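# Move masking tape from closet to desk, close closet

## Task

Remove the roll of masking tape from the closet and set it down on the desk, then close the closet fully. The other two objects must stay on the closet shelves. The robot must not tip over or finish leaning. Nothing may count as finished if it only stays in place because the robot is holding it at the end.

## Robot and tools

ROBOT. A LinearBot: an omnidirectional wheeled base (strong 7 N m wheel motors) with a column about 1.75 m high. A carriage rides up and down the column over 1.0 m (lift_m) and carries two identical six-joint arms, each ending in a two-finger gripper. Arm bases sit roughly 0.57 m + lift_m above the floor, and carriage parts extend about 0.15 m under them. A hand can reach 0.78 m from its shoulder but only about 0.38 m lower than its arm base. The hand is about 0.16 m long and 0.1 m wide (0.14 m with fingers open). Parked arm: joints 1-6 = 0, 0.05, 0.05, 1.45, 0, 0; with both parked the robot is about 0.95 m wide and 0.7 m long. Cameras: carriage_camera, fixed and tilted about 20 degrees down, facing forward; left_wrist_camera and right_wrist_camera look out beyond the fingertips. Loose objects may occasionally get a short push from outside.

FRAMES. Base frame: origin on the floor below the base centre, x forward, y left, z up. The left_hand and right_hand readings are in this frame: the midpoint between that hand's finger pads, plus quat_wxyz. The hand's z axis runs along the fingers, which open along its y axis; pointing straight up with joints 1, 5, 6 at 0 gives (1, 0, 0, 0). Hand readings drift from truth, worse at long reach. Odometry frame is the base frame at the start; base_odometry counts wheel rotation, so slipping looks like travel. Heading is positive to the left, range -3.142 to 3.142.

execute_actions. Arguments: actions, a list holding one action or nothing (empty = just report); cameras, a list of names from carriage_camera, left_wrist_camera, right_wrist_camera, all (omitted, null or ["all"] = every camera; [] = none). An action may contain base, joints, or both; its motions begin together and may finish at different times; no action lasts over 15 s.
- base: exactly one key. translate_m: a relative drive along base x in metres, forward positive, -2 to 2. strafe_m: a relative sideways drive in metres, left positive, -2 to 2. rotate_rad: a relative turn in place in radians, counter-clockwise (left) positive, -6.3 to 6.3. Each is measured from the base position in the most recent state report.
- joints: one dictionary covering the lift and both arms, keyed by joint name, each value an absolute target (not an offset). lift_m 0 to 1 m. For each arm (prefix left_ or right_): joint1_rad -2.617 to 3.054 (rotation about vertical, 0 forward, positive left); joint2_rad 0 to 3.141 (shoulder: 0 upper arm level pointing back, 1.57 vertical, 3.14 level pointing forward); joint3_rad 0 to 3.141 (elbow: 0 folded, 3.14 straight); joint4_rad -1.57 to 1.57 (wrist pitch, 0 in line with forearm, positive lifts fingertips); joint5_rad -1.57 to 1.57 (wrist yaw, positive swings fingertips right, opposite sense to joint 1); joint6_rad -2.094 to 2.094 (roll about finger direction, positive clockwise viewed from the forearm); gripper_m 0 to 0.093 m (pad gap). Done tolerances: lift 0.004, joints 1/5/6 0.02, joints 2/3 0.055, joint 4 0.04, gripper 0.004. Speeds: joints 1-3 up to 1.8 rad/s, 4-6 up to 2.7 rad/s, lift about 0.3 m/s.
Anything not named in an action may still be driving toward an earlier target, unreported. An unknown key or out-of-range number rejects the whole call with no motion. If a result reports a stop, any further execute_actions, wait or finished_scene calls in the same reply are skipped.

wait(seconds, 0 to 10): commands nothing, lets the scene run, then reports like an empty action.
zoom_image(camera, region=[x0, y0, x1, y1] in pixels of that camera's latest full 504x504 image, origin top-left, at most 504 by 504): a sharper crop.
read_manual(section, default "licences"): licence texts only.
finished_scene(scene): pass the current scene number as an integer; irreversible, and the goal must already hold on its own. Replying without any tool call ends everything.

RESULTS. base_status and joint_status describe how each motion of the last accepted action ended: done (for the base, wheels turned the full amount even if slipping; tiny moves may stop short yet say done); off_target (resting short of the target, possibly still pushing; normal for a gripper holding something); contact_stop or time_out (target dropped, holding where it stopped); not_followed, with a 'joint command not followed' line and a cause, when a self-collision check blocked an arm's targets (its gripper still moves; blocked targets may be retried each action). on_its_own lists uncommanded activity; 'held at' gives a joint's held target, not its position. motor_effort gives percent of maximum (positive toward higher values), peak during the last action in brackets; readings carry fixed biases and noise. Rising lift effort means more load; effort falling as the lift lowers means a hand rests on something. drive_wheels clearly above its free-move level at rest means the base is pressing something. Joint torques are raw drive outputs with offsets and noise. ARM HIT means a hard self-collision. MOTOR HOT warns at 75 C; at 90 C the arm halts 10 s (OVER-TEMPERATURE FAULT, limit_stop_at_motor_heat in joint_status; resend targets); at 100 C the arm goes limp and drops. Outstretched arms heat quickly, even empty, and heat accrues while thinking. The pictures line names the returned images in order. Camera intrinsics (K, distortion) and base-to-camera transforms were given from a prior calibration, with small errors, larger for wrist cameras.

CAUTIONS. The robot cannot recover from a fall and no reading shows leaning; only images do. Risk rises with a high carriage, extended arms, carried loads, pulling, or abrupt stops; about 1.5 kg per hand with both arms forward can topple it. A level hand sags 10 to 17 cm under 1 kg. Grip force is about 45 to 60 N per pad. Contact stops come late or not at all; arms have none and spring back when freed; the base may coast about 0.3 m after an arm touches something. After a blocked drive, back off about 0.2 m along the reverse direction (or turn back), again if still pressed; a retry may be needed. The column can strike a table edge the base slips under; reversing into one can tip the robot. Never let the arms press or strike each other hard. To free a blocked arm, move it alone clear first, the other later. Avoid drops, slips, slams and hard pushes. Motion time is what counts; the robot holds its last command while you think.

Each tool is called after "Request:" in YAML: its name, and indented under it one key for each argument.

## Session

Request:
execute_actions:
  actions: []

Scene clock: 0.00 s.
Joint torques (N m, as the arm reports them, + toward a larger angle): no reading
base_odometry: x=+0.000 y=+0.000 heading=+0.000 (m, m, rad; odometry frame)
base_status: not commanded
joint_positions: lift_m=+0.302 left_joint1_rad=-0.005 left_joint2_rad=+0.037 left_joint3_rad=+0.062 left_joint4_rad=+1.417 left_joint5_rad=-0.032 left_joint6_rad=-0.036 left_gripper_m=+0.094 right_joint1_rad=-0.017 right_joint2_rad=+0.045 right_joint3_rad=+0.044 right_joint4_rad=+1.489 right_joint5_rad=-0.035 right_joint6_rad=-0.023 right_gripper_m=+0.095
joint_status: not commanded
motor_effort: lift_m=+18 drive_wheels=+2 (%)
left_hand: x=+0.3154 y=+0.3482 z=+1.3176 quat_wxyz=(+0.998, -0.017, +0.064, -0.019) (m; base frame)
right_hand: x=+0.3062 y=-0.3372 z=+1.3145 quat_wxyz=(+0.999, -0.018, +0.042, -0.019) (m; base frame)
pictures: carriage_camera, left_wrist_camera, right_wrist_camera
Images, in order (width x height): carriage_camera 504x504, left_wrist_camera 504x504, right_wrist_camera 504x504.

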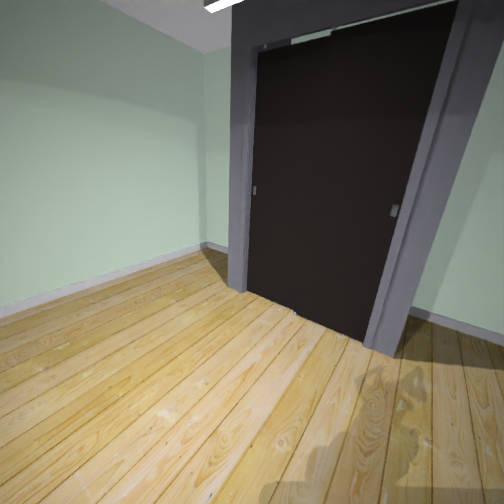

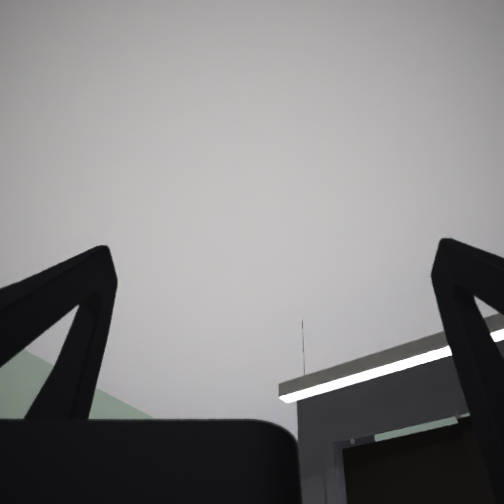

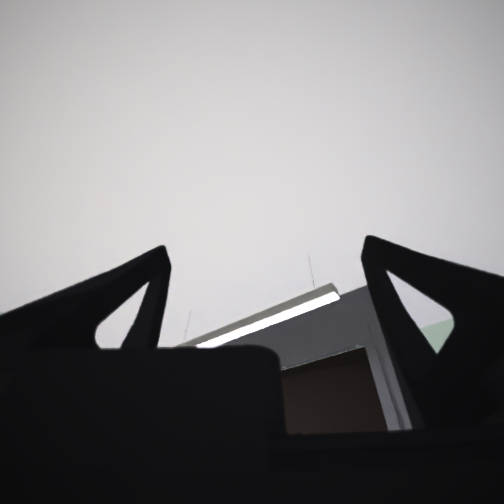

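Request:
zoom_image:
  camera: "carriage_camera"
  region: [200, 0, 504, 380]

Request:
zoom_image:
  camera: "carriage_camera"
  region: [360, 170, 440, 250]

Request:
zoom_image:
  camera: "carriage_camera"
  region: [215, 260, 425, 370]

Region (200, 0, 504, 380) of carriage_camera's 504x504 image, scaled by 1.326, with more detail than that image has; it fills the left 403 columns of this view, and the rest is white.

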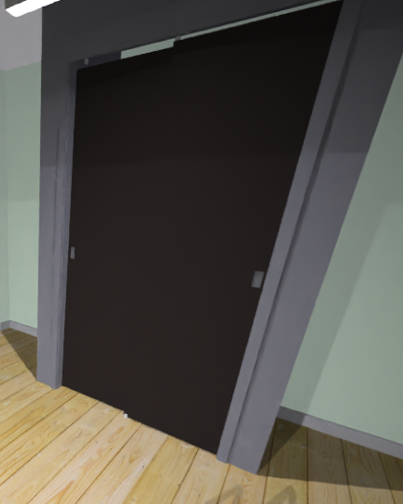

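Region (360, 170, 440, 250) of carriage_camera's 504x504 image, scaled by 6.300, with more detail than that image has.

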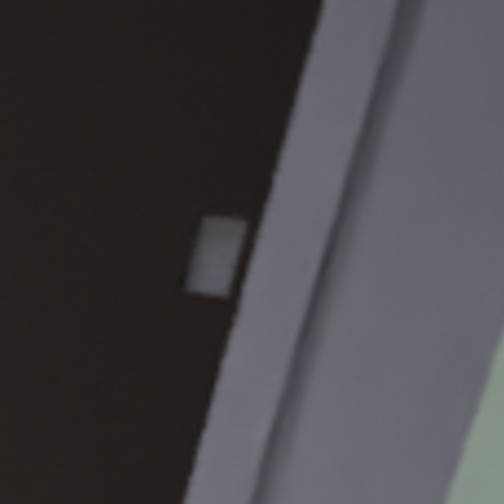

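Region (215, 260, 425, 370) of carriage_camera's 504x504 image, scaled by 2.400, with more detail than that image has; it fills the top 264 rows of this view, and the rest is white.

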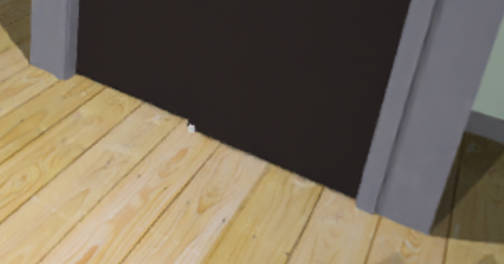

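Request:
execute_actions:
  actions:
    - {"base":{"rotate_rad":-0.57},"joints":{"left_joint1_rad":2.0,"left_joint2_rad":1.57,"left_joint3_rad":0.6,"left_joint4_rad":1.3,"right_joint1_rad":-2.0,"right_joint2_rad":1.57,"right_joint3_rad":0.6,"right_joint4_rad":1.3}}

Scene clock: 30.97 s.
Joint torques (N m, as the arm reports them, + toward a larger angle): left_arm=[ 0.39 -5.4   6.87  2.36  0.09  0.03] | right_arm=[ 0.52 -7.4   7.98  2.36 -0.04  0.03]
base_odometry: x=+0.000 y=+0.000 heading=-0.570 (m, m, rad; odometry frame)
base_status: done
joint_positions: lift_m=+0.302 left_joint1_rad=+1.996 left_joint2_rad=+1.565 left_joint3_rad=+0.589 left_joint4_rad=+1.290 left_joint5_rad=-0.032 left_joint6_rad=-0.036 left_gripper_m=+0.094 right_joint1_rad=-2.003 right_joint2_rad=+1.569 right_joint3_rad=+0.591 right_joint4_rad=+1.281 right_joint5_rad=-0.032 right_joint6_rad=-0.023 right_gripper_m=+0.095
joint_status: all done
motor_effort: lift_m=+18(19) drive_wheels=+5(12) (%)
left_hand: x=+0.0981 y=+0.7407 z=+1.1685 quat_wxyz=(+0.443, -0.506, +0.299, +0.677) (m; base frame)
right_hand: x=+0.1047 y=-0.7456 z=+1.1655 quat_wxyz=(+0.435, +0.488, +0.336, -0.678) (m; base frame)
pictures: carriage_camera, left_wrist_camera, right_wrist_camera
camera_calibration (this result's frames):
carriage_camera: T_world_to_cam=[[0.0130433, -0.998044, 0.0611319, -0.0832193], [-0.357447, -0.0617512, -0.93189, 1.28139], [0.933842, -0.00969653, -0.357553, 0.277779], [0, 0, 0, 1]] pos_world=[0.199713, -0.00123578, 1.29852]
left_wrist_camera: T_world_to_cam=[[0.895812, 0.444397, 0.00575391, -0.418473], [0.134945, -0.259641, -0.95623, 1.30905], [-0.423452, 0.857379, -0.292558, -0.131647], [0, 0, 0, 1]] pos_world=[0.142477, 0.638722, 1.21565]
right_wrist_camera: T_world_to_cam=[[-0.927415, 0.373755, -0.0144663, 0.398734], [0.136368, 0.301856, -0.94355, 1.31652], [-0.34829, -0.877035, -0.330914, -0.104132], [0, 0, 0, 1]] pos_world=[0.153992, -0.637757, 1.21352]
Images, in order (width x height): carriage_camera 504x504, left_wrist_camera 504x504, right_wrist_camera 504x504.

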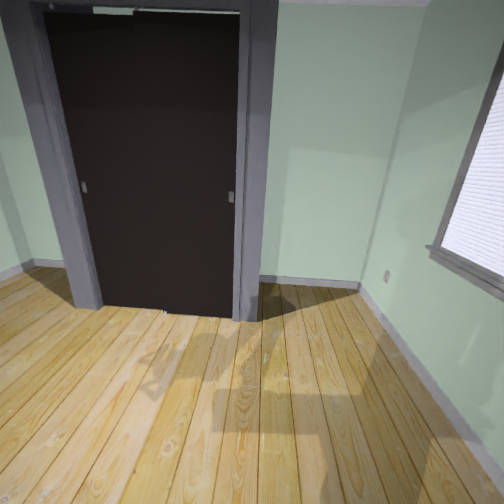

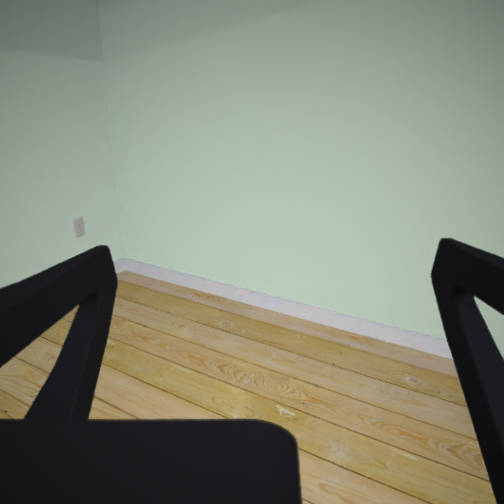

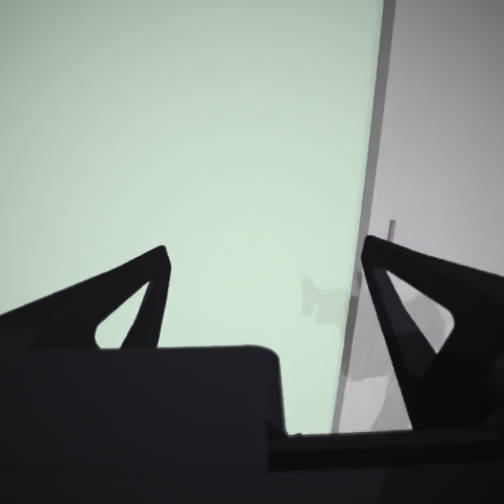

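Request:
execute_actions:
  actions:
    - {"base":{"translate_m":1.0},"joints":{"left_joint1_rad":2.9,"right_joint1_rad":-2.55}}

Scene clock: 47.03 s.
Joint torques (N m, as the arm reports them, + toward a larger angle): left_arm=[ 0.16 -5.41  7.03  2.37  0.07  0.05] | right_arm=[ 0.36 -7.14  8.12  2.32 -0.05  0.02]
base_odometry: x=+0.841 y=-0.541 heading=-0.571 (m, m, rad; odometry frame)
base_status: done
joint_positions: lift_m=+0.302 left_joint1_rad=+2.899 left_joint2_rad=+1.565 left_joint3_rad=+0.589 left_joint4_rad=+1.291 left_joint5_rad=-0.032 left_joint6_rad=-0.036 left_gripper_m=+0.094 right_joint1_rad=-2.551 right_joint2_rad=+1.569 right_joint3_rad=+0.591 right_joint4_rad=+1.286 right_joint5_rad=-0.032 right_joint6_rad=-0.023 right_gripper_m=+0.095
joint_status: all done
motor_effort: lift_m=+18(18) drive_wheels=+6(15) (%)
left_hand: x=-0.1435 y=+0.4428 z=+1.1687 quat_wxyz=(+0.103, -0.586, +0.048, +0.803) (m; base frame)
right_hand: x=-0.0786 y=-0.5928 z=+1.1665 quat_wxyz=(+0.235, +0.559, +0.191, -0.772) (m; base frame)
pictures: carriage_camera, left_wrist_camera, right_wrist_camera
camera_calibration (this result's frames):
carriage_camera: T_world_to_cam=[[0.0130433, -0.998044, 0.0611319, -0.0832193], [-0.357447, -0.0617512, -0.93189, 1.28139], [0.933842, -0.00969653, -0.357553, 0.277778], [0, 0, 0, 1]] pos_world=[0.199713, -0.00123578, 1.29852]
left_wrist_camera: T_world_to_cam=[[0.204751, 0.978796, 0.005899, -0.405597], [0.28681, -0.0542326, -0.956451, 1.19557], [-0.935851, 0.197527, -0.291833, 0.239335], [0, 0, 0, 1]] pos_world=[-0.0358718, 0.41456, 1.21574]
right_wrist_camera: T_world_to_cam=[[-0.59651, 0.802477, -0.0143587, 0.451671], [0.270233, 0.183964, -0.945057, 1.23882], [-0.755745, -0.567615, -0.326592, 0.112686], [0, 0, 0, 1]] pos_world=[0.019817, -0.526392, 1.21405]
Images, in order (width x height): carriage_camera 504x504, left_wrist_camera 504x504, right_wrist_camera 504x504.

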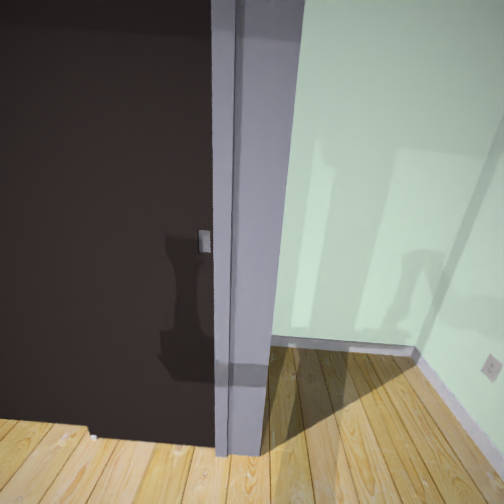

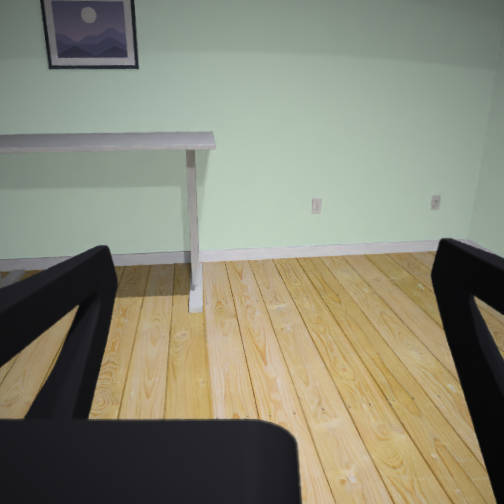

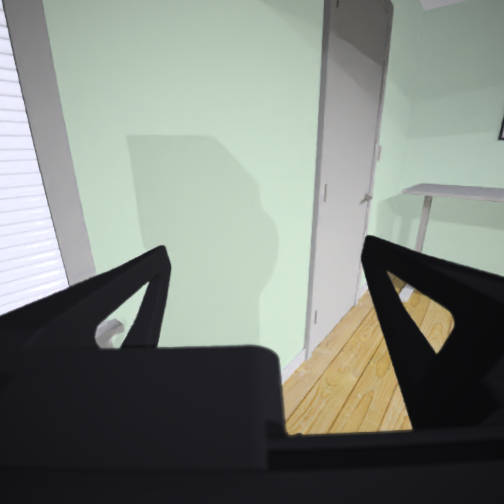

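Request:
zoom_image:
  camera: "carriage_camera"
  region: [175, 210, 245, 280]

Request:
zoom_image:
  camera: "carriage_camera"
  region: [60, 400, 280, 480]

Region (175, 210, 245, 280) of carriage_camera's 504x504 image, scaled by 7.200, with more detail than that image has.

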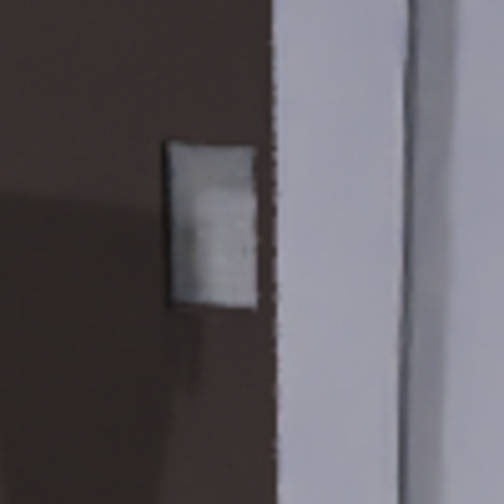

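Region (60, 400, 280, 480) of carriage_camera's 504x504 image, scaled by 2.291, with more detail than that image has; it fills the top 183 rows of this view, and the rest is white.

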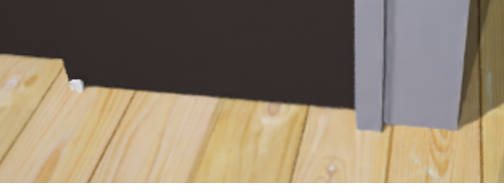

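Request:
execute_actions:
  actions:
    - {"base":{"strafe_m":-0.165},"joints":{"lift_m":0.235,"left_joint1_rad":0,"left_joint2_rad":1.0,"left_joint3_rad":0.3,"left_joint4_rad":0.7,"left_joint5_rad":0.12,"left_joint6_rad":0,"left_gripper_m":0,"right_joint1_rad":0,"right_joint2_rad":1.0,"right_joint3_rad":0.3,"right_joint4_rad":1.45}}

Scene clock: 83.00 s.
Joint torques (N m, as the arm reports them, + toward a larger angle): left_arm=[-0.41 -2.84  6.54  2.43  0.14  0.06] | right_arm=[ 0.45 -2.76  6.77  1.59  0.    0.04]
base_odometry: x=+0.752 y=-0.680 heading=-0.571 (m, m, rad; odometry frame)
base_status: done
joint_positions: lift_m=+0.235 left_joint1_rad=+0.004 left_joint2_rad=+1.010 left_joint3_rad=+0.312 left_joint4_rad=+0.709 left_joint5_rad=+0.115 left_joint6_rad=-0.006 left_gripper_m=+0.000 right_joint1_rad=-0.004 right_joint2_rad=+1.010 right_joint3_rad=+0.310 right_joint4_rad=+1.439 right_joint5_rad=-0.034 right_joint6_rad=-0.023 right_gripper_m=+0.095
joint_status: all done
motor_effort: lift_m=+19(21) drive_wheels=+2(8) (%)
left_hand: x=+0.6349 y=+0.3247 z=+1.0458 quat_wxyz=(+0.710, +0.037, +0.702, -0.041) (m; base frame)
right_hand: x=+0.5714 y=-0.3382 z=+1.2082 quat_wxyz=(+0.915, -0.020, +0.404, -0.006) (m; base frame)
pictures: carriage_camera, left_wrist_camera, right_wrist_camera
camera_calibration (this result's frames):
carriage_camera: T_world_to_cam=[[0.0130433, -0.998044, 0.0611319, -0.079127], [-0.357447, -0.0617512, -0.93189, 1.21901], [0.933842, -0.00969653, -0.357553, 0.253843], [0, 0, 0, 1]] pos_world=[0.199713, -0.00123578, 1.23158]
left_wrist_camera: T_world_to_cam=[[-0.105797, -0.993721, -0.0364194, 0.433245], [-0.558224, 0.0896615, -0.824832, 1.20051], [0.822917, -0.0669349, -0.564204, 0.209328], [0, 0, 0, 1]] pos_world=[0.543729, 0.336896, 1.1241]
right_wrist_camera: T_world_to_cam=[[0.0472217, -0.998846, 0.00873134, -0.369248], [0.0986359, -0.00403559, -0.995115, 1.15064], [0.994003, 0.0478523, 0.0983315, -0.543006], [0, 0, 0, 1]] pos_world=[0.443692, -0.338194, 1.20164]
Images, in order (width x height): carriage_camera 504x504, left_wrist_camera 504x504, right_wrist_camera 504x504.

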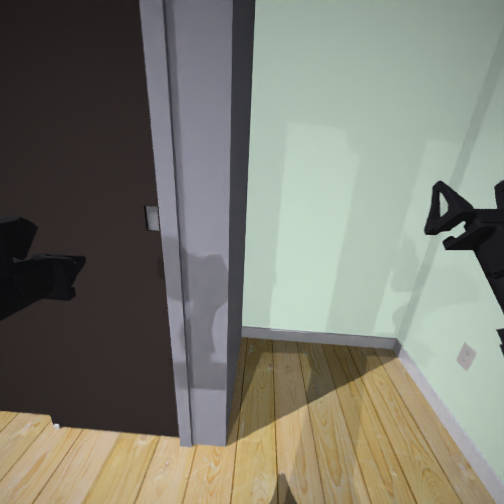

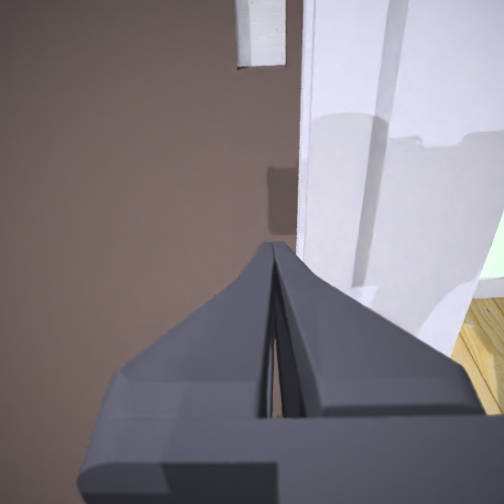

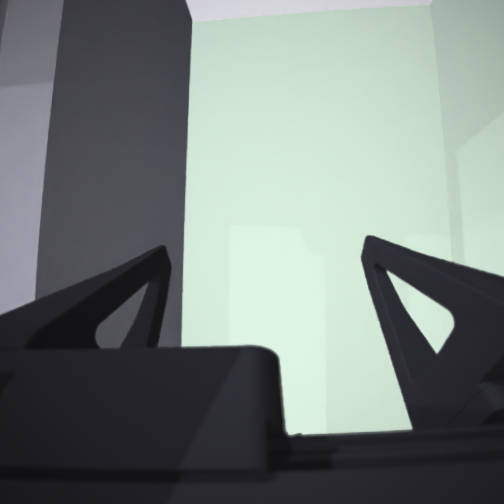

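Request:
zoom_image:
  camera: "carriage_camera"
  region: [0, 190, 180, 330]

Region (0, 190, 180, 330) of carriage_camera's 504x504 image, scaled by 2.800, with more detail than that image has.

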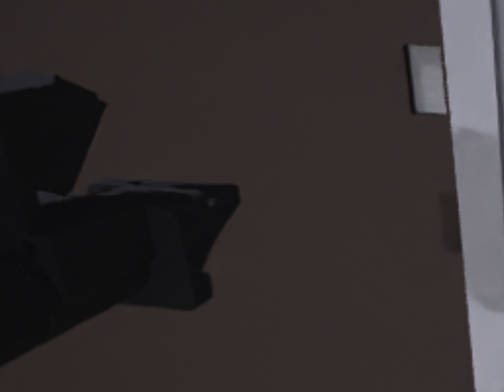

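Request:
execute_actions:
  actions:
    - {"base":{"translate_m":0.2},"joints":{"lift_m":0.262,"left_joint1_rad":-0.065,"left_joint4_rad":0.74,"right_joint2_rad":0.05,"right_joint3_rad":0.05,"right_joint4_rad":1.45}}
  cameras: ["carriage_camera","left_wrist_camera"]

Scene clock: 102.30 s.
Joint torques (N m, as the arm reports them, + toward a larger angle): left_arm=[-0.36 -2.83  6.57  2.47  0.09  0.07] | right_arm=[ 0.48  3.59  6.   -0.15 -0.03  0.01]
base_odometry: x=+0.920 y=-0.789 heading=-0.571 (m, m, rad; odometry frame)
base_status: done
joint_positions: lift_m=+0.262 left_joint1_rad=-0.061 left_joint2_rad=+1.007 left_joint3_rad=+0.312 left_joint4_rad=+0.741 left_joint5_rad=+0.116 left_joint6_rad=-0.006 left_gripper_m=+0.000 right_joint1_rad=-0.004 right_joint2_rad=+0.062 right_joint3_rad=+0.057 right_joint4_rad=+1.454 right_joint5_rad=-0.035 right_joint6_rad=-0.023 right_gripper_m=+0.095
joint_status: all done
motor_effort: lift_m=+18(20) drive_wheels=+4(9) (%)
left_hand: x=+0.6324 y=+0.3017 z=+1.0817 quat_wxyz=(+0.720, +0.061, +0.688, -0.064) (m; base frame)
right_hand: x=+0.3158 y=-0.3370 z=+1.2772 quat_wxyz=(+0.998, -0.018, +0.061, -0.013) (m; base frame)
pictures: carriage_camera, left_wrist_camera
camera_calibration (this result's frames):
carriage_camera: T_world_to_cam=[[0.0130433, -0.998044, 0.0611319, -0.0807824], [-0.357447, -0.0617512, -0.93189, 1.24424], [0.933842, -0.00969653, -0.357553, 0.263525], [0, 0, 0, 1]] pos_world=[0.199713, -0.00123578, 1.25866]
left_wrist_camera: T_world_to_cam=[[-0.170131, -0.984596, -0.0403153, 0.453587], [-0.521815, 0.12472, -0.843892, 1.2178], [0.835921, -0.122535, -0.534996, 0.207113], [0, 0, 0, 1]] pos_world=[0.539505, 0.320095, 1.15678]
Images, in order (width x height): carriage_camera 504x504, left_wrist_camera 504x504.

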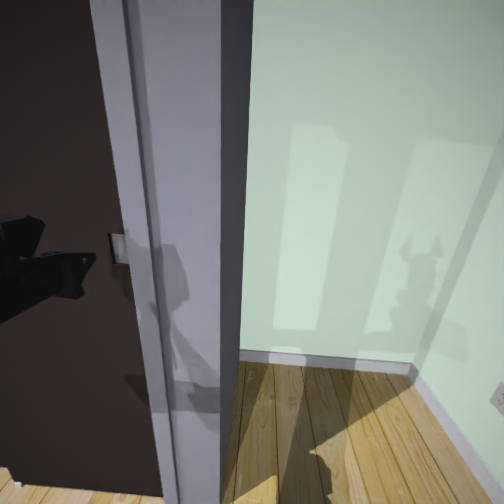

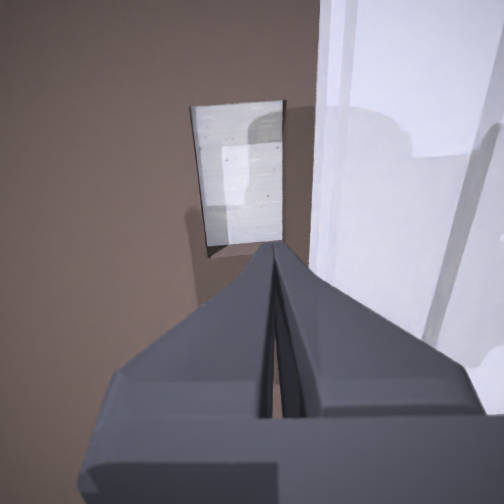

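Request:
execute_actions:
  actions:
    - {"base":{"translate_m":0.083}}
  cameras: ["carriage_camera","left_wrist_camera"]

Scene clock: 113.83 s.
Joint torques (N m, as the arm reports them, + toward a larger angle): left_arm=[-0.32 -2.76  6.56  2.48  0.11  0.07] | right_arm=[ 0.59  3.5   5.88 -0.16 -0.03  0.06]
base_odometry: x=+0.990 y=-0.834 heading=-0.572 (m, m, rad; odometry frame)
base_status: done
joint_positions: lift_m=+0.262 left_joint1_rad=-0.061 left_joint2_rad=+1.007 left_joint3_rad=+0.312 left_joint4_rad=+0.740 left_joint5_rad=+0.116 left_joint6_rad=-0.006 left_gripper_m=+0.000 right_joint1_rad=-0.004 right_joint2_rad=+0.062 right_joint3_rad=+0.057 right_joint4_rad=+1.451 right_joint5_rad=-0.035 right_joint6_rad=-0.023 right_gripper_m=+0.095
joint_status: not commanded
motor_effort: lift_m=+18(18) drive_wheels=+4(11) (%)
left_hand: x=+0.6324 y=+0.3017 z=+1.0816 quat_wxyz=(+0.720, +0.061, +0.688, -0.064) (m; base frame)
right_hand: x=+0.3165 y=-0.3370 z=+1.2771 quat_wxyz=(+0.998, -0.018, +0.062, -0.013) (m; base frame)
pictures: carriage_camera, left_wrist_camera
camera_calibration (this result's frames):
carriage_camera: T_world_to_cam=[[0.0130433, -0.998044, 0.0611319, -0.0807822], [-0.357447, -0.0617512, -0.93189, 1.24424], [0.933842, -0.00969653, -0.357553, 0.263524], [0, 0, 0, 1]] pos_world=[0.199713, -0.00123578, 1.25865]
left_wrist_camera: T_world_to_cam=[[-0.170147, -0.984595, -0.0402734, 0.453547], [-0.522137, 0.12474, -0.84369, 1.2177], [0.835717, -0.122523, -0.535317, 0.20753], [0, 0, 0, 1]] pos_world=[0.539538, 0.320093, 1.15672]
Images, in order (width x height): carriage_camera 504x504, left_wrist_camera 504x504.

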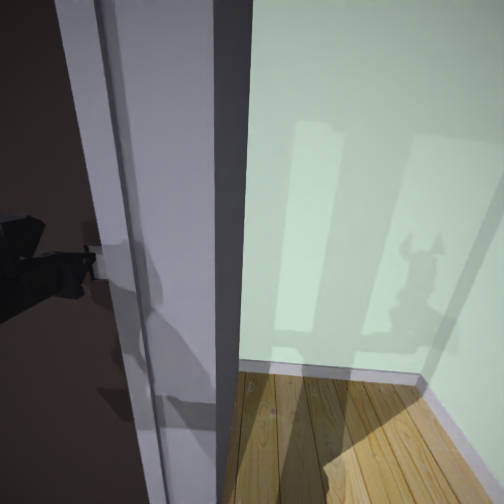

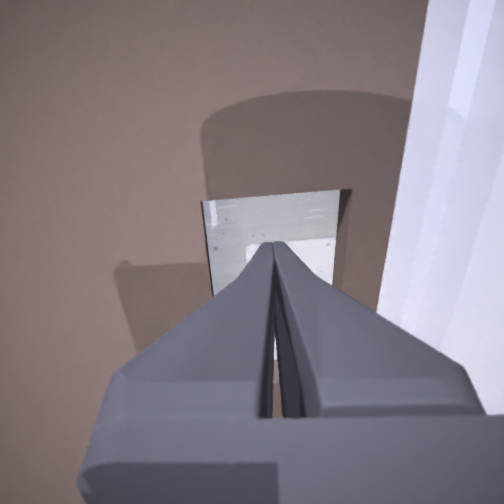

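Request:
execute_actions:
  actions:
    - {"base":{"translate_m":0.012}}
  cameras: ["left_wrist_camera"]

Scene clock: 117.57 s.
Joint torques (N m, as the arm reports them, + toward a larger angle): left_arm=[-0.37 -2.72  6.46  2.49  0.1   0.09] | right_arm=[ 0.52  3.55  5.89 -0.14 -0.01  0.06]
base_odometry: x=+1.000 y=-0.840 heading=-0.573 (m, m, rad; odometry frame)
base_status: done
joint_positions: lift_m=+0.262 left_joint1_rad=-0.061 left_joint2_rad=+1.007 left_joint3_rad=+0.312 left_joint4_rad=+0.740 left_joint5_rad=+0.116 left_joint6_rad=-0.006 left_gripper_m=+0.000 right_joint1_rad=-0.004 right_joint2_rad=+0.062 right_joint3_rad=+0.057 right_joint4_rad=+1.451 right_joint5_rad=-0.035 right_joint6_rad=-0.023 right_gripper_m=+0.095
joint_status: not commanded
motor_effort: lift_m=+18(18) drive_wheels=-2(7) (%)
left_hand: x=+0.6324 y=+0.3017 z=+1.0816 quat_wxyz=(+0.720, +0.061, +0.688, -0.064) (m; base frame)
right_hand: x=+0.3165 y=-0.3370 z=+1.2771 quat_wxyz=(+0.998, -0.018, +0.062, -0.013) (m; base frame)
pictures: left_wrist_camera
camera_calibration (this result's frames):
left_wrist_camera: T_world_to_cam=[[-0.170147, -0.984595, -0.0402734, 0.453547], [-0.522137, 0.12474, -0.84369, 1.2177], [0.835717, -0.122523, -0.535317, 0.207529], [0, 0, 0, 1]] pos_world=[0.539538, 0.320093, 1.15672]
Images, in order (width x height): left_wrist_camera 504x504.

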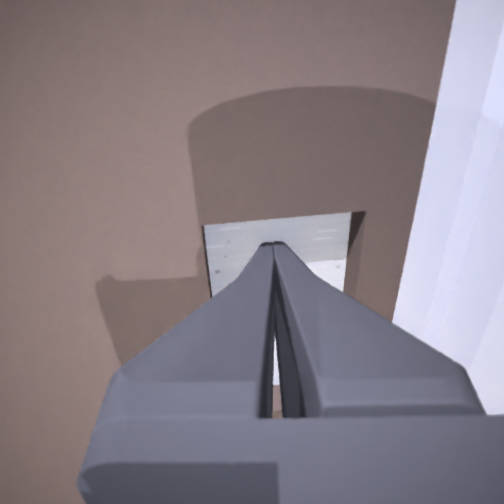

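Request:
execute_actions:
  actions:
    - {"base":{"strafe_m":0.12},"joints":{"left_joint1_rad":-0.065}}
  cameras: ["carriage_camera","left_wrist_camera"]

Scene clock: 129.10 s.
Joint torques (N m, as the arm reports them, + toward a larger angle): left_arm=[ 0.5  -2.8   6.42  2.49 -0.06  0.06] | right_arm=[ 0.66  3.54  5.98 -0.09 -0.02  0.02]
base_odometry: x=+1.041 y=-0.778 heading=-0.574 (m, m, rad; odometry frame)
base_status: strafe_m contact_stop (by the wheels' count: +0.075 of +0.120)
joint_positions: lift_m=+0.262 left_joint1_rad=-0.072 left_joint2_rad=+1.007 left_joint3_rad=+0.312 left_joint4_rad=+0.741 left_joint5_rad=+0.131 left_joint6_rad=-0.006 left_gripper_m=+0.000 right_joint1_rad=-0.004 right_joint2_rad=+0.062 right_joint3_rad=+0.055 right_joint4_rad=+1.450 right_joint5_rad=-0.037 right_joint6_rad=-0.023 right_gripper_m=+0.095
joint_status: all done
motor_effort: lift_m=+18(18) drive_wheels=+2(12) (%)
left_hand: x=+0.6314 y=+0.2953 z=+1.0818 quat_wxyz=(+0.719, +0.070, +0.687, -0.073) (m; base frame)
right_hand: x=+0.3171 y=-0.3367 z=+1.2766 quat_wxyz=(+0.998, -0.019, +0.063, -0.013) (m; base frame)
pictures: carriage_camera, left_wrist_camera
camera_calibration (this result's frames):
carriage_camera: T_world_to_cam=[[0.0130433, -0.998044, 0.0611319, -0.0807807], [-0.357447, -0.0617512, -0.93189, 1.24421], [0.933842, -0.00969653, -0.357553, 0.263515], [0, 0, 0, 1]] pos_world=[0.199713, -0.00123578, 1.25863]
left_wrist_camera: T_world_to_cam=[[-0.195937, -0.979755, -0.0411016, 0.462814], [-0.517665, 0.138942, -0.844226, 1.21174], [0.832845, -0.144138, -0.534409, 0.21492], [0, 0, 0, 1]] pos_world=[0.538965, 0.31606, 1.15686]
Images, in order (width x height): carriage_camera 504x504, left_wrist_camera 504x504.

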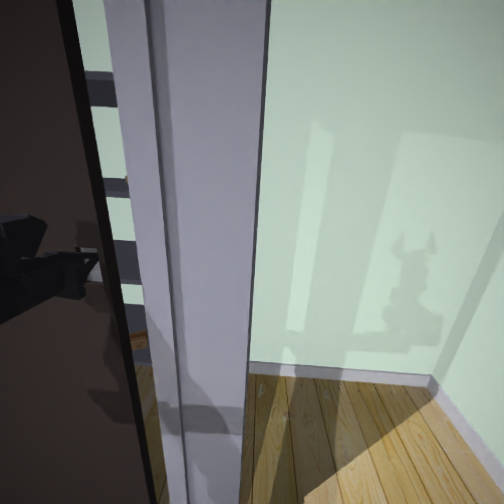

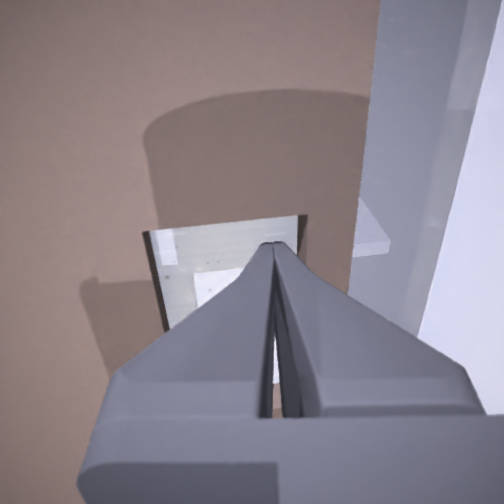

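Request:
execute_actions:
  actions:
    - {"base":{"strafe_m":0.42},"joints":{"left_joint1_rad":-0.06}}
  cameras: ["carriage_camera","left_wrist_camera"]

Scene clock: 134.73 s.
Joint torques (N m, as the arm reports them, + toward a larger angle): left_arm=[ 0.6  -2.54  6.58  2.45 -0.08  0.11] | right_arm=[ 0.49  3.54  6.05 -0.18 -0.01  0.07]
base_odometry: x=+1.270 y=-0.426 heading=-0.574 (m, m, rad; odometry frame)
base_status: done
joint_positions: lift_m=+0.262 left_joint1_rad=-0.067 left_joint2_rad=+1.007 left_joint3_rad=+0.312 left_joint4_rad=+0.741 left_joint5_rad=+0.129 left_joint6_rad=-0.006 left_gripper_m=+0.000 right_joint1_rad=-0.004 right_joint2_rad=+0.062 right_joint3_rad=+0.055 right_joint4_rad=+1.450 right_joint5_rad=-0.036 right_joint6_rad=-0.023 right_gripper_m=+0.095
joint_status: all done
motor_effort: lift_m=+18(18) drive_wheels=+3(8) (%)
left_hand: x=+0.6317 y=+0.2975 z=+1.0818 quat_wxyz=(+0.720, +0.068, +0.687, -0.071) (m; base frame)
right_hand: x=+0.3172 y=-0.3368 z=+1.2766 quat_wxyz=(+0.998, -0.019, +0.063, -0.013) (m; base frame)
pictures: carriage_camera, left_wrist_camera
camera_calibration (this result's frames):
carriage_camera: T_world_to_cam=[[0.0130433, -0.998044, 0.0611319, -0.0807807], [-0.357447, -0.0617512, -0.93189, 1.24421], [0.933842, -0.00969653, -0.357553, 0.263515], [0, 0, 0, 1]] pos_world=[0.199713, -0.00123578, 1.25863]
left_wrist_camera: T_world_to_cam=[[-0.188833, -0.981152, -0.0410139, 0.460841], [-0.518663, 0.135113, -0.844235, 1.21338], [0.833865, -0.138147, -0.534402, 0.212539], [0, 0, 0, 1]] pos_world=[0.539131, 0.317574, 1.15686]
Images, in order (width x height): carriage_camera 504x504, left_wrist_camera 504x504.

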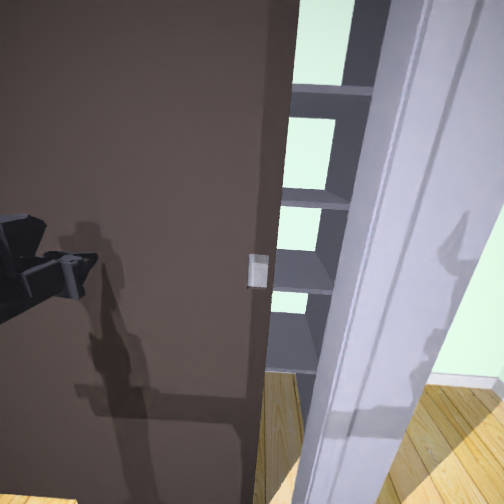

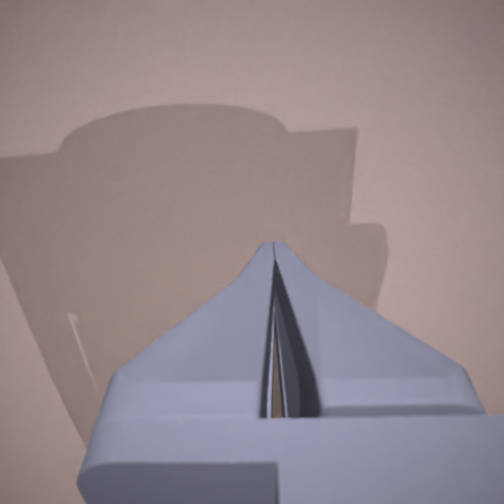

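Request:
execute_actions:
  actions:
    - {"base":{"strafe_m":-0.46},"joints":{"left_joint1_rad":0,"left_joint2_rad":0.85,"left_joint3_rad":0.15,"left_joint5_rad":-0.15}}
  cameras: ["carriage_camera","left_wrist_camera"]

Scene clock: 157.67 s.
Joint torques (N m, as the arm reports them, + toward a larger angle): left_arm=[ 0.29 -2.03  6.27  2.48 -0.03  0.08] | right_arm=[ 0.57  3.44  6.   -0.16 -0.04  0.01]
base_odometry: x=+1.020 y=-0.812 heading=-0.574 (m, m, rad; odometry frame)
base_status: done
joint_positions: lift_m=+0.262 left_joint1_rad=-0.005 left_joint2_rad=+0.862 left_joint3_rad=+0.166 left_joint4_rad=+0.740 left_joint5_rad=-0.143 left_joint6_rad=-0.006 left_gripper_m=+0.000 right_joint1_rad=-0.004 right_joint2_rad=+0.062 right_joint3_rad=+0.055 right_joint4_rad=+1.450 right_joint5_rad=-0.036 right_joint6_rad=-0.023 right_gripper_m=+0.095
joint_status: all done
motor_effort: lift_m=+18(18) drive_wheels=+3(14) (%)
left_hand: x=+0.6027 y=+0.3658 z=+1.0580 quat_wxyz=(+0.721, -0.052, +0.690, +0.046) (m; base frame)
right_hand: x=+0.3171 y=-0.3368 z=+1.2766 quat_wxyz=(+0.998, -0.019, +0.063, -0.013) (m; base frame)
pictures: carriage_camera, left_wrist_camera
camera_calibration (this result's frames):
carriage_camera: T_world_to_cam=[[0.0130433, -0.998044, 0.0611319, -0.0807804], [-0.357447, -0.0617512, -0.93189, 1.24421], [0.933842, -0.00969653, -0.357553, 0.263514], [0, 0, 0, 1]] pos_world=[0.199713, -0.00123578, 1.25862]
left_wrist_camera: T_world_to_cam=[[0.142725, -0.989341, -0.0288933, 0.311745], [-0.535502, -0.0526368, -0.842892, 1.24639], [0.832387, 0.135775, -0.537306, 0.137098], [0, 0, 0, 1]] pos_world=[0.508832, 0.355414, 1.13324]
Images, in order (width x height): carriage_camera 504x504, left_wrist_camera 504x504.

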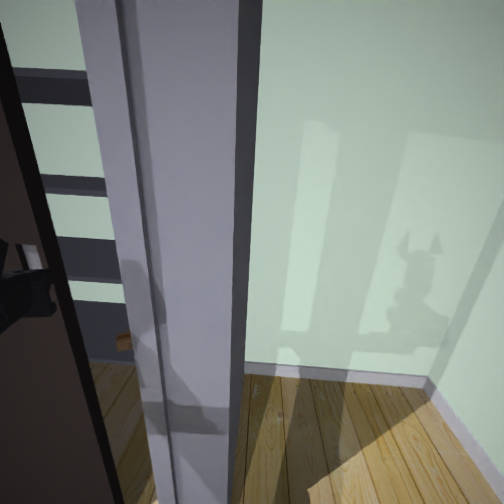

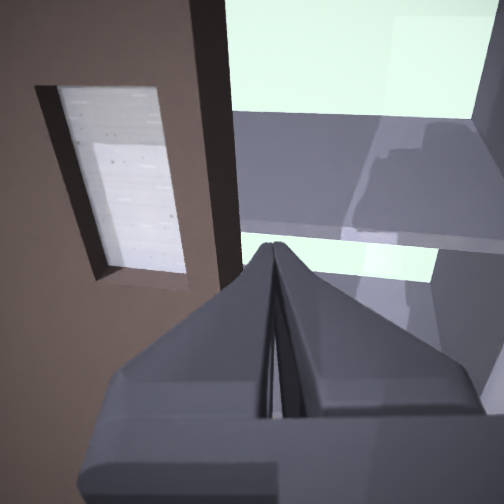

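Request:
execute_actions:
  actions:
    - {"joints":{"left_joint1_rad":-0.03,"left_joint2_rad":1.14,"left_joint3_rad":0.44}}
  cameras: ["carriage_camera","left_wrist_camera"]

Scene clock: 163.70 s.
Joint torques (N m, as the arm reports them, + toward a larger angle): left_arm=[-0.46 -2.16  8.47  2.52 -0.03  0.08] | right_arm=[ 0.56  3.59  5.98 -0.15  0.02  0.06]
base_odometry: x=+1.020 y=-0.812 heading=-0.574 (m, m, rad; odometry frame)
base_status: not commanded
joint_positions: lift_m=+0.262 left_joint1_rad=-0.024 left_joint2_rad=+1.130 left_joint3_rad=+0.422 left_joint4_rad=+0.738 left_joint5_rad=-0.144 left_joint6_rad=-0.006 left_gripper_m=+0.000 right_joint1_rad=-0.004 right_joint2_rad=+0.062 right_joint3_rad=+0.055 right_joint4_rad=+1.450 right_joint5_rad=-0.036 right_joint6_rad=-0.023 right_gripper_m=+0.095
joint_status: all done
motor_effort: lift_m=+18(18) drive_wheels=+2(2) (%)
left_hand: x=+0.6611 y=+0.3583 z=+1.0903 quat_wxyz=(+0.716, -0.045, +0.695, +0.039) (m; base frame)
right_hand: x=+0.3171 y=-0.3368 z=+1.2766 quat_wxyz=(+0.998, -0.019, +0.063, -0.013) (m; base frame)
pictures: carriage_camera, left_wrist_camera
camera_calibration (this result's frames):
carriage_camera: T_world_to_cam=[[0.0130433, -0.998044, 0.0611319, -0.0807804], [-0.357447, -0.0617512, -0.93189, 1.24421], [0.933842, -0.00969653, -0.357553, 0.263514], [0, 0, 0, 1]] pos_world=[0.199713, -0.00123578, 1.25862]
left_wrist_camera: T_world_to_cam=[[0.123798, -0.991827, -0.0308925, 0.312534], [-0.547914, -0.0423672, -0.835461, 1.30096], [0.827324, 0.120355, -0.548681, 0.128167], [0, 0, 0, 1]] pos_world=[0.568088, 0.349672, 1.16688]
Images, in order (width x height): carriage_camera 504x504, left_wrist_camera 504x504.

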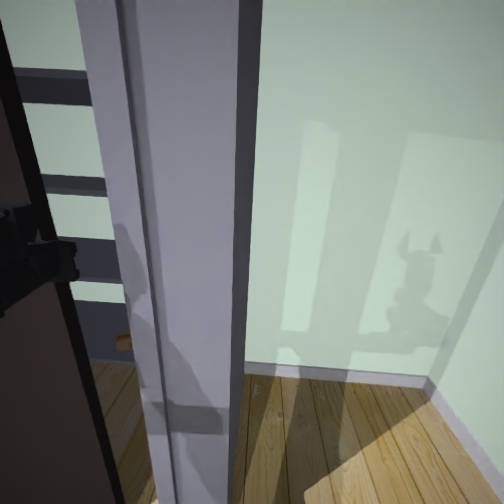

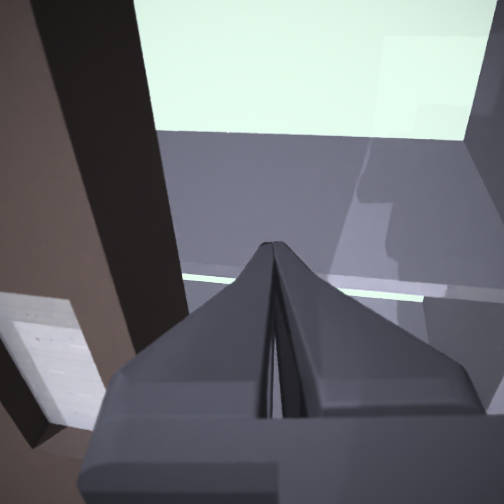

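Request:
execute_actions:
  actions:
    - {"base":{"strafe_m":0.39},"joints":{"left_joint1_rad":-0.025}}
  cameras: ["carriage_camera","left_wrist_camera"]

Scene clock: 169.30 s.
Joint torques (N m, as the arm reports them, + toward a larger angle): left_arm=[ 1.32 -2.16  8.49  2.54 -0.4   0.11] | right_arm=[ 0.53  3.56  6.1  -0.18 -0.02  0.06]
base_odometry: x=+1.232 y=-0.485 heading=-0.574 (m, m, rad; odometry frame)
base_status: done
joint_positions: lift_m=+0.262 left_joint1_rad=-0.039 left_joint2_rad=+1.130 left_joint3_rad=+0.422 left_joint4_rad=+0.738 left_joint5_rad=-0.108 left_joint6_rad=-0.007 left_gripper_m=+0.000 right_joint1_rad=-0.004 right_joint2_rad=+0.062 right_joint3_rad=+0.055 right_joint4_rad=+1.450 right_joint5_rad=-0.036 right_joint6_rad=-0.023 right_gripper_m=+0.095
joint_status: all done
motor_effort: lift_m=+18(18) drive_wheels=+2(14) (%)
left_hand: x=+0.6618 y=+0.3468 z=+1.0904 quat_wxyz=(+0.717, -0.028, +0.696, +0.021) (m; base frame)
right_hand: x=+0.3171 y=-0.3368 z=+1.2766 quat_wxyz=(+0.998, -0.019, +0.063, -0.013) (m; base frame)
pictures: carriage_camera, left_wrist_camera
camera_calibration (this result's frames):
carriage_camera: T_world_to_cam=[[0.0130433, -0.998044, 0.0611319, -0.0807805], [-0.357447, -0.0617512, -0.93189, 1.24421], [0.933842, -0.00969653, -0.357553, 0.263514], [0, 0, 0, 1]] pos_world=[0.199713, -0.00123578, 1.25863]
left_wrist_camera: T_world_to_cam=[[0.0740968, -0.996777, -0.0307475, 0.335456], [-0.548912, -0.015024, -0.835745, 1.29245], [0.832589, 0.0788037, -0.548256, 0.139493], [0, 0, 0, 1]] pos_world=[0.568444, 0.3428, 1.16695]
Images, in order (width x height): carriage_camera 504x504, left_wrist_camera 504x504.

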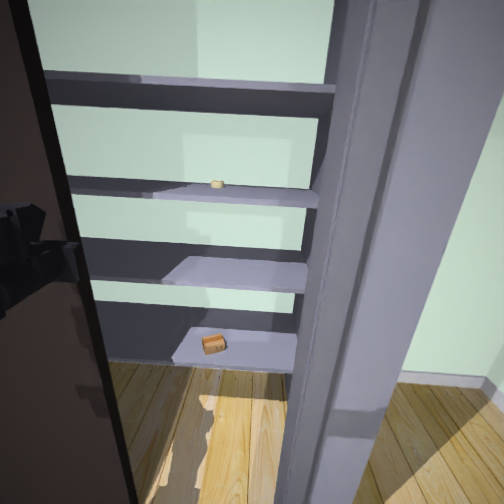

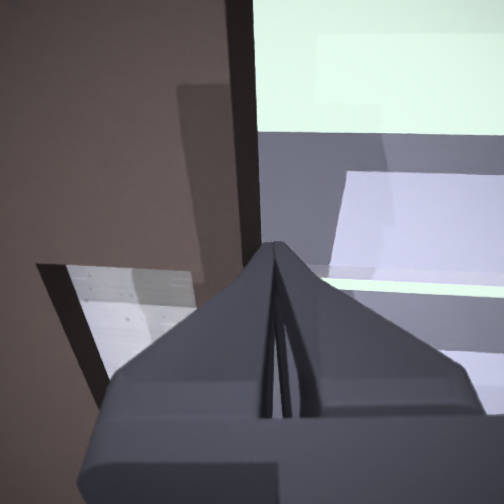

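Request:
zoom_image:
  camera: "carriage_camera"
  region: [190, 160, 250, 210]

Request:
zoom_image:
  camera: "carriage_camera"
  region: [30, 50, 350, 400]

Region (190, 160, 250, 210) of carriage_camera's 504x504 image, scaled by 8.400, with more detail than that image has.

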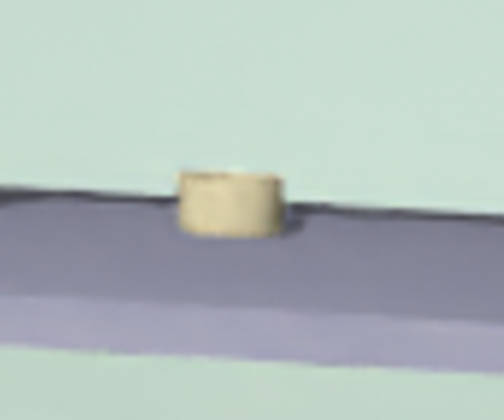

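Region (30, 50, 350, 400) of carriage_camera's 504x504 image, scaled by 1.440, with more detail than that image has; it fills the left 461 columns of this view, and the rest is white.

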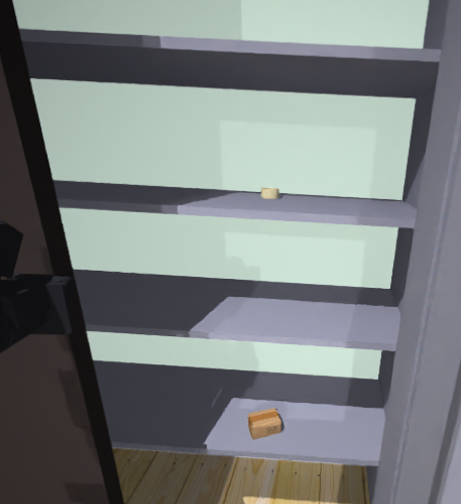

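Request:
execute_actions:
  actions:
    - {"base":{"rotate_rad":0.03},"joints":{"lift_m":0.37,"left_joint1_rad":0,"left_joint2_rad":0.05,"left_joint3_rad":0.05,"left_joint4_rad":1.45,"left_joint5_rad":0,"right_joint2_rad":0.6,"right_joint3_rad":0.6,"right_joint4_rad":-0.5,"right_joint5_rad":0,"right_joint6_rad":0}}
  cameras: []

Request:
execute_actions:
  actions:
    - {"base":{"strafe_m":0.25}}
  cameras: ["carriage_camera","right_wrist_camera"]

Scene clock: 220.67 s.
Joint torques (N m, as the arm reports them, + toward a larger angle): left_arm=[ 0.71  2.87  3.96 -0.24 -0.02  0.15] | right_arm=[0.48 1.52 9.83 2.44 0.   0.1 ]
base_odometry: x=+1.232 y=-0.485 heading=-0.545 (m, m, rad; odometry frame)
base_status: done
joint_positions: lift_m=+0.370 left_joint1_rad=-0.007 left_joint2_rad=+0.059 left_joint3_rad=+0.077 left_joint4_rad=+1.457 left_joint5_rad=+0.006 left_joint6_rad=-0.007 left_gripper_m=+0.000 right_joint1_rad=-0.004 right_joint2_rad=+0.589 right_joint3_rad=+0.587 right_joint4_rad=-0.505 right_joint5_rad=-0.003 right_joint6_rad=-0.005 right_gripper_m=+0.095
joint_status: all done
motor_effort: lift_m=+18(23) drive_wheels=-4(10) (%)
left_hand: x=+0.3081 y=+0.3417 z=+1.3908 quat_wxyz=(+0.999, +0.003, +0.048, -0.007) (m; base frame)
right_hand: x=+0.5448 y=-0.3435 z=+1.1528 quat_wxyz=(+0.507, -0.001, +0.862, -0.001) (m; base frame)
pictures: none
No camera images: the call's "cameras" was empty. Leave "cameras" out to get every camera's image.

Scene clock: 222.97 s.
Joint torques (N m, as the arm reports them, + toward a larger angle): left_arm=[ 0.59  2.77  3.81 -0.17  0.    0.1 ] | right_arm=[ 0.71  1.58  9.83  2.45 -0.04  0.13]
base_odometry: x=+1.362 y=-0.271 heading=-0.544 (m, m, rad; odometry frame)
base_status: done
joint_positions: lift_m=+0.370 left_joint1_rad=-0.007 left_joint2_rad=+0.059 left_joint3_rad=+0.077 left_joint4_rad=+1.454 left_joint5_rad=+0.006 left_joint6_rad=-0.007 left_gripper_m=+0.000 right_joint1_rad=-0.004 right_joint2_rad=+0.589 right_joint3_rad=+0.587 right_joint4_rad=-0.505 right_joint5_rad=-0.002 right_joint6_rad=-0.005 right_gripper_m=+0.095
joint_status: not commanded
motor_effort: lift_m=+18(18) drive_wheels=-5(13) (%)
left_hand: x=+0.3088 y=+0.3417 z=+1.3907 quat_wxyz=(+0.999, +0.003, +0.050, -0.007) (m; base frame)
right_hand: x=+0.5447 y=-0.3437 z=+1.1526 quat_wxyz=(+0.507, -0.001, +0.862, -0.002) (m; base frame)
pictures: carriage_camera, right_wrist_camera
camera_calibration (this result's frames):
carriage_camera: T_world_to_cam=[[0.0130433, -0.998044, 0.0611319, -0.0873858], [-0.357447, -0.0617512, -0.93189, 1.3449], [0.933842, -0.00969653, -0.357553, 0.302148], [0, 0, 0, 1]] pos_world=[0.199713, -0.00123578, 1.36668]
right_wrist_camera: T_world_to_cam=[[-0.0170433, -0.998803, -0.0458488, -0.275084], [-0.911523, 0.0343658, -0.409811, 0.986734], [0.410896, 0.0348077, -0.911018, 0.965851], [0, 0, 0, 1]] pos_world=[0.497879, -0.342283, 1.27167]
Images, in order (width x height): carriage_camera 504x504, right_wrist_camera 504x504.

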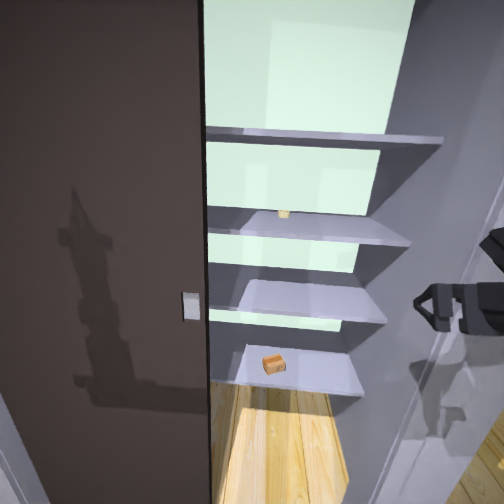

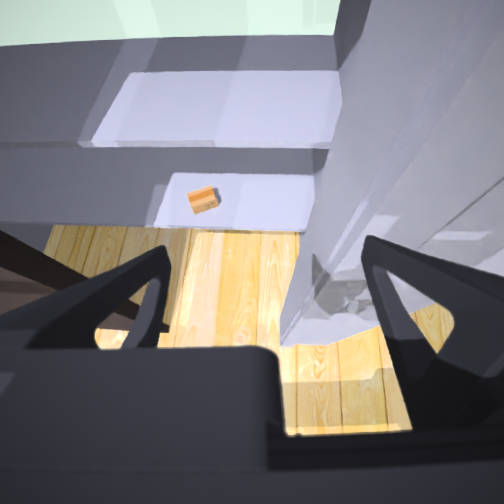

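Request:
zoom_image:
  camera: "carriage_camera"
  region: [255, 195, 315, 245]

Request:
zoom_image:
  camera: "carriage_camera"
  region: [190, 110, 460, 330]

Region (255, 195, 315, 245) of carriage_camera's 504x504 image, scaled by 8.400, with more detail than that image has.

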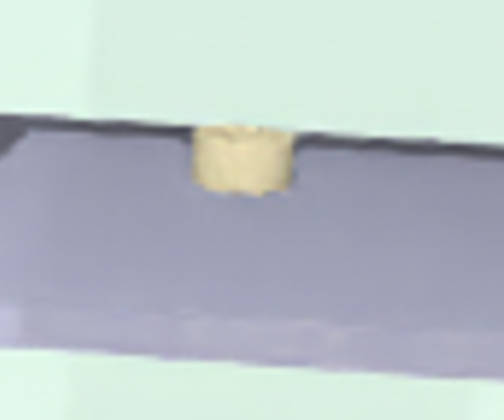

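Region (190, 110, 460, 330) of carriage_camera's 504x504 image, scaled by 1.867, with more detail than that image has; it fills the top 411 rows of this view, and the rest is white.

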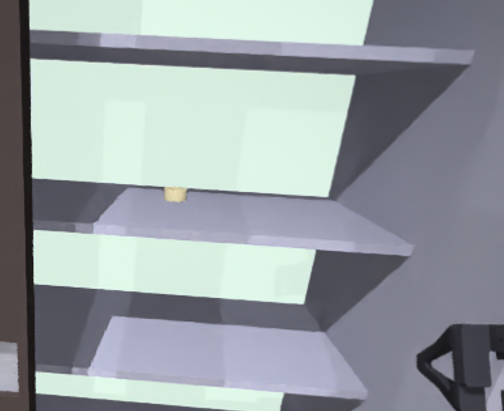

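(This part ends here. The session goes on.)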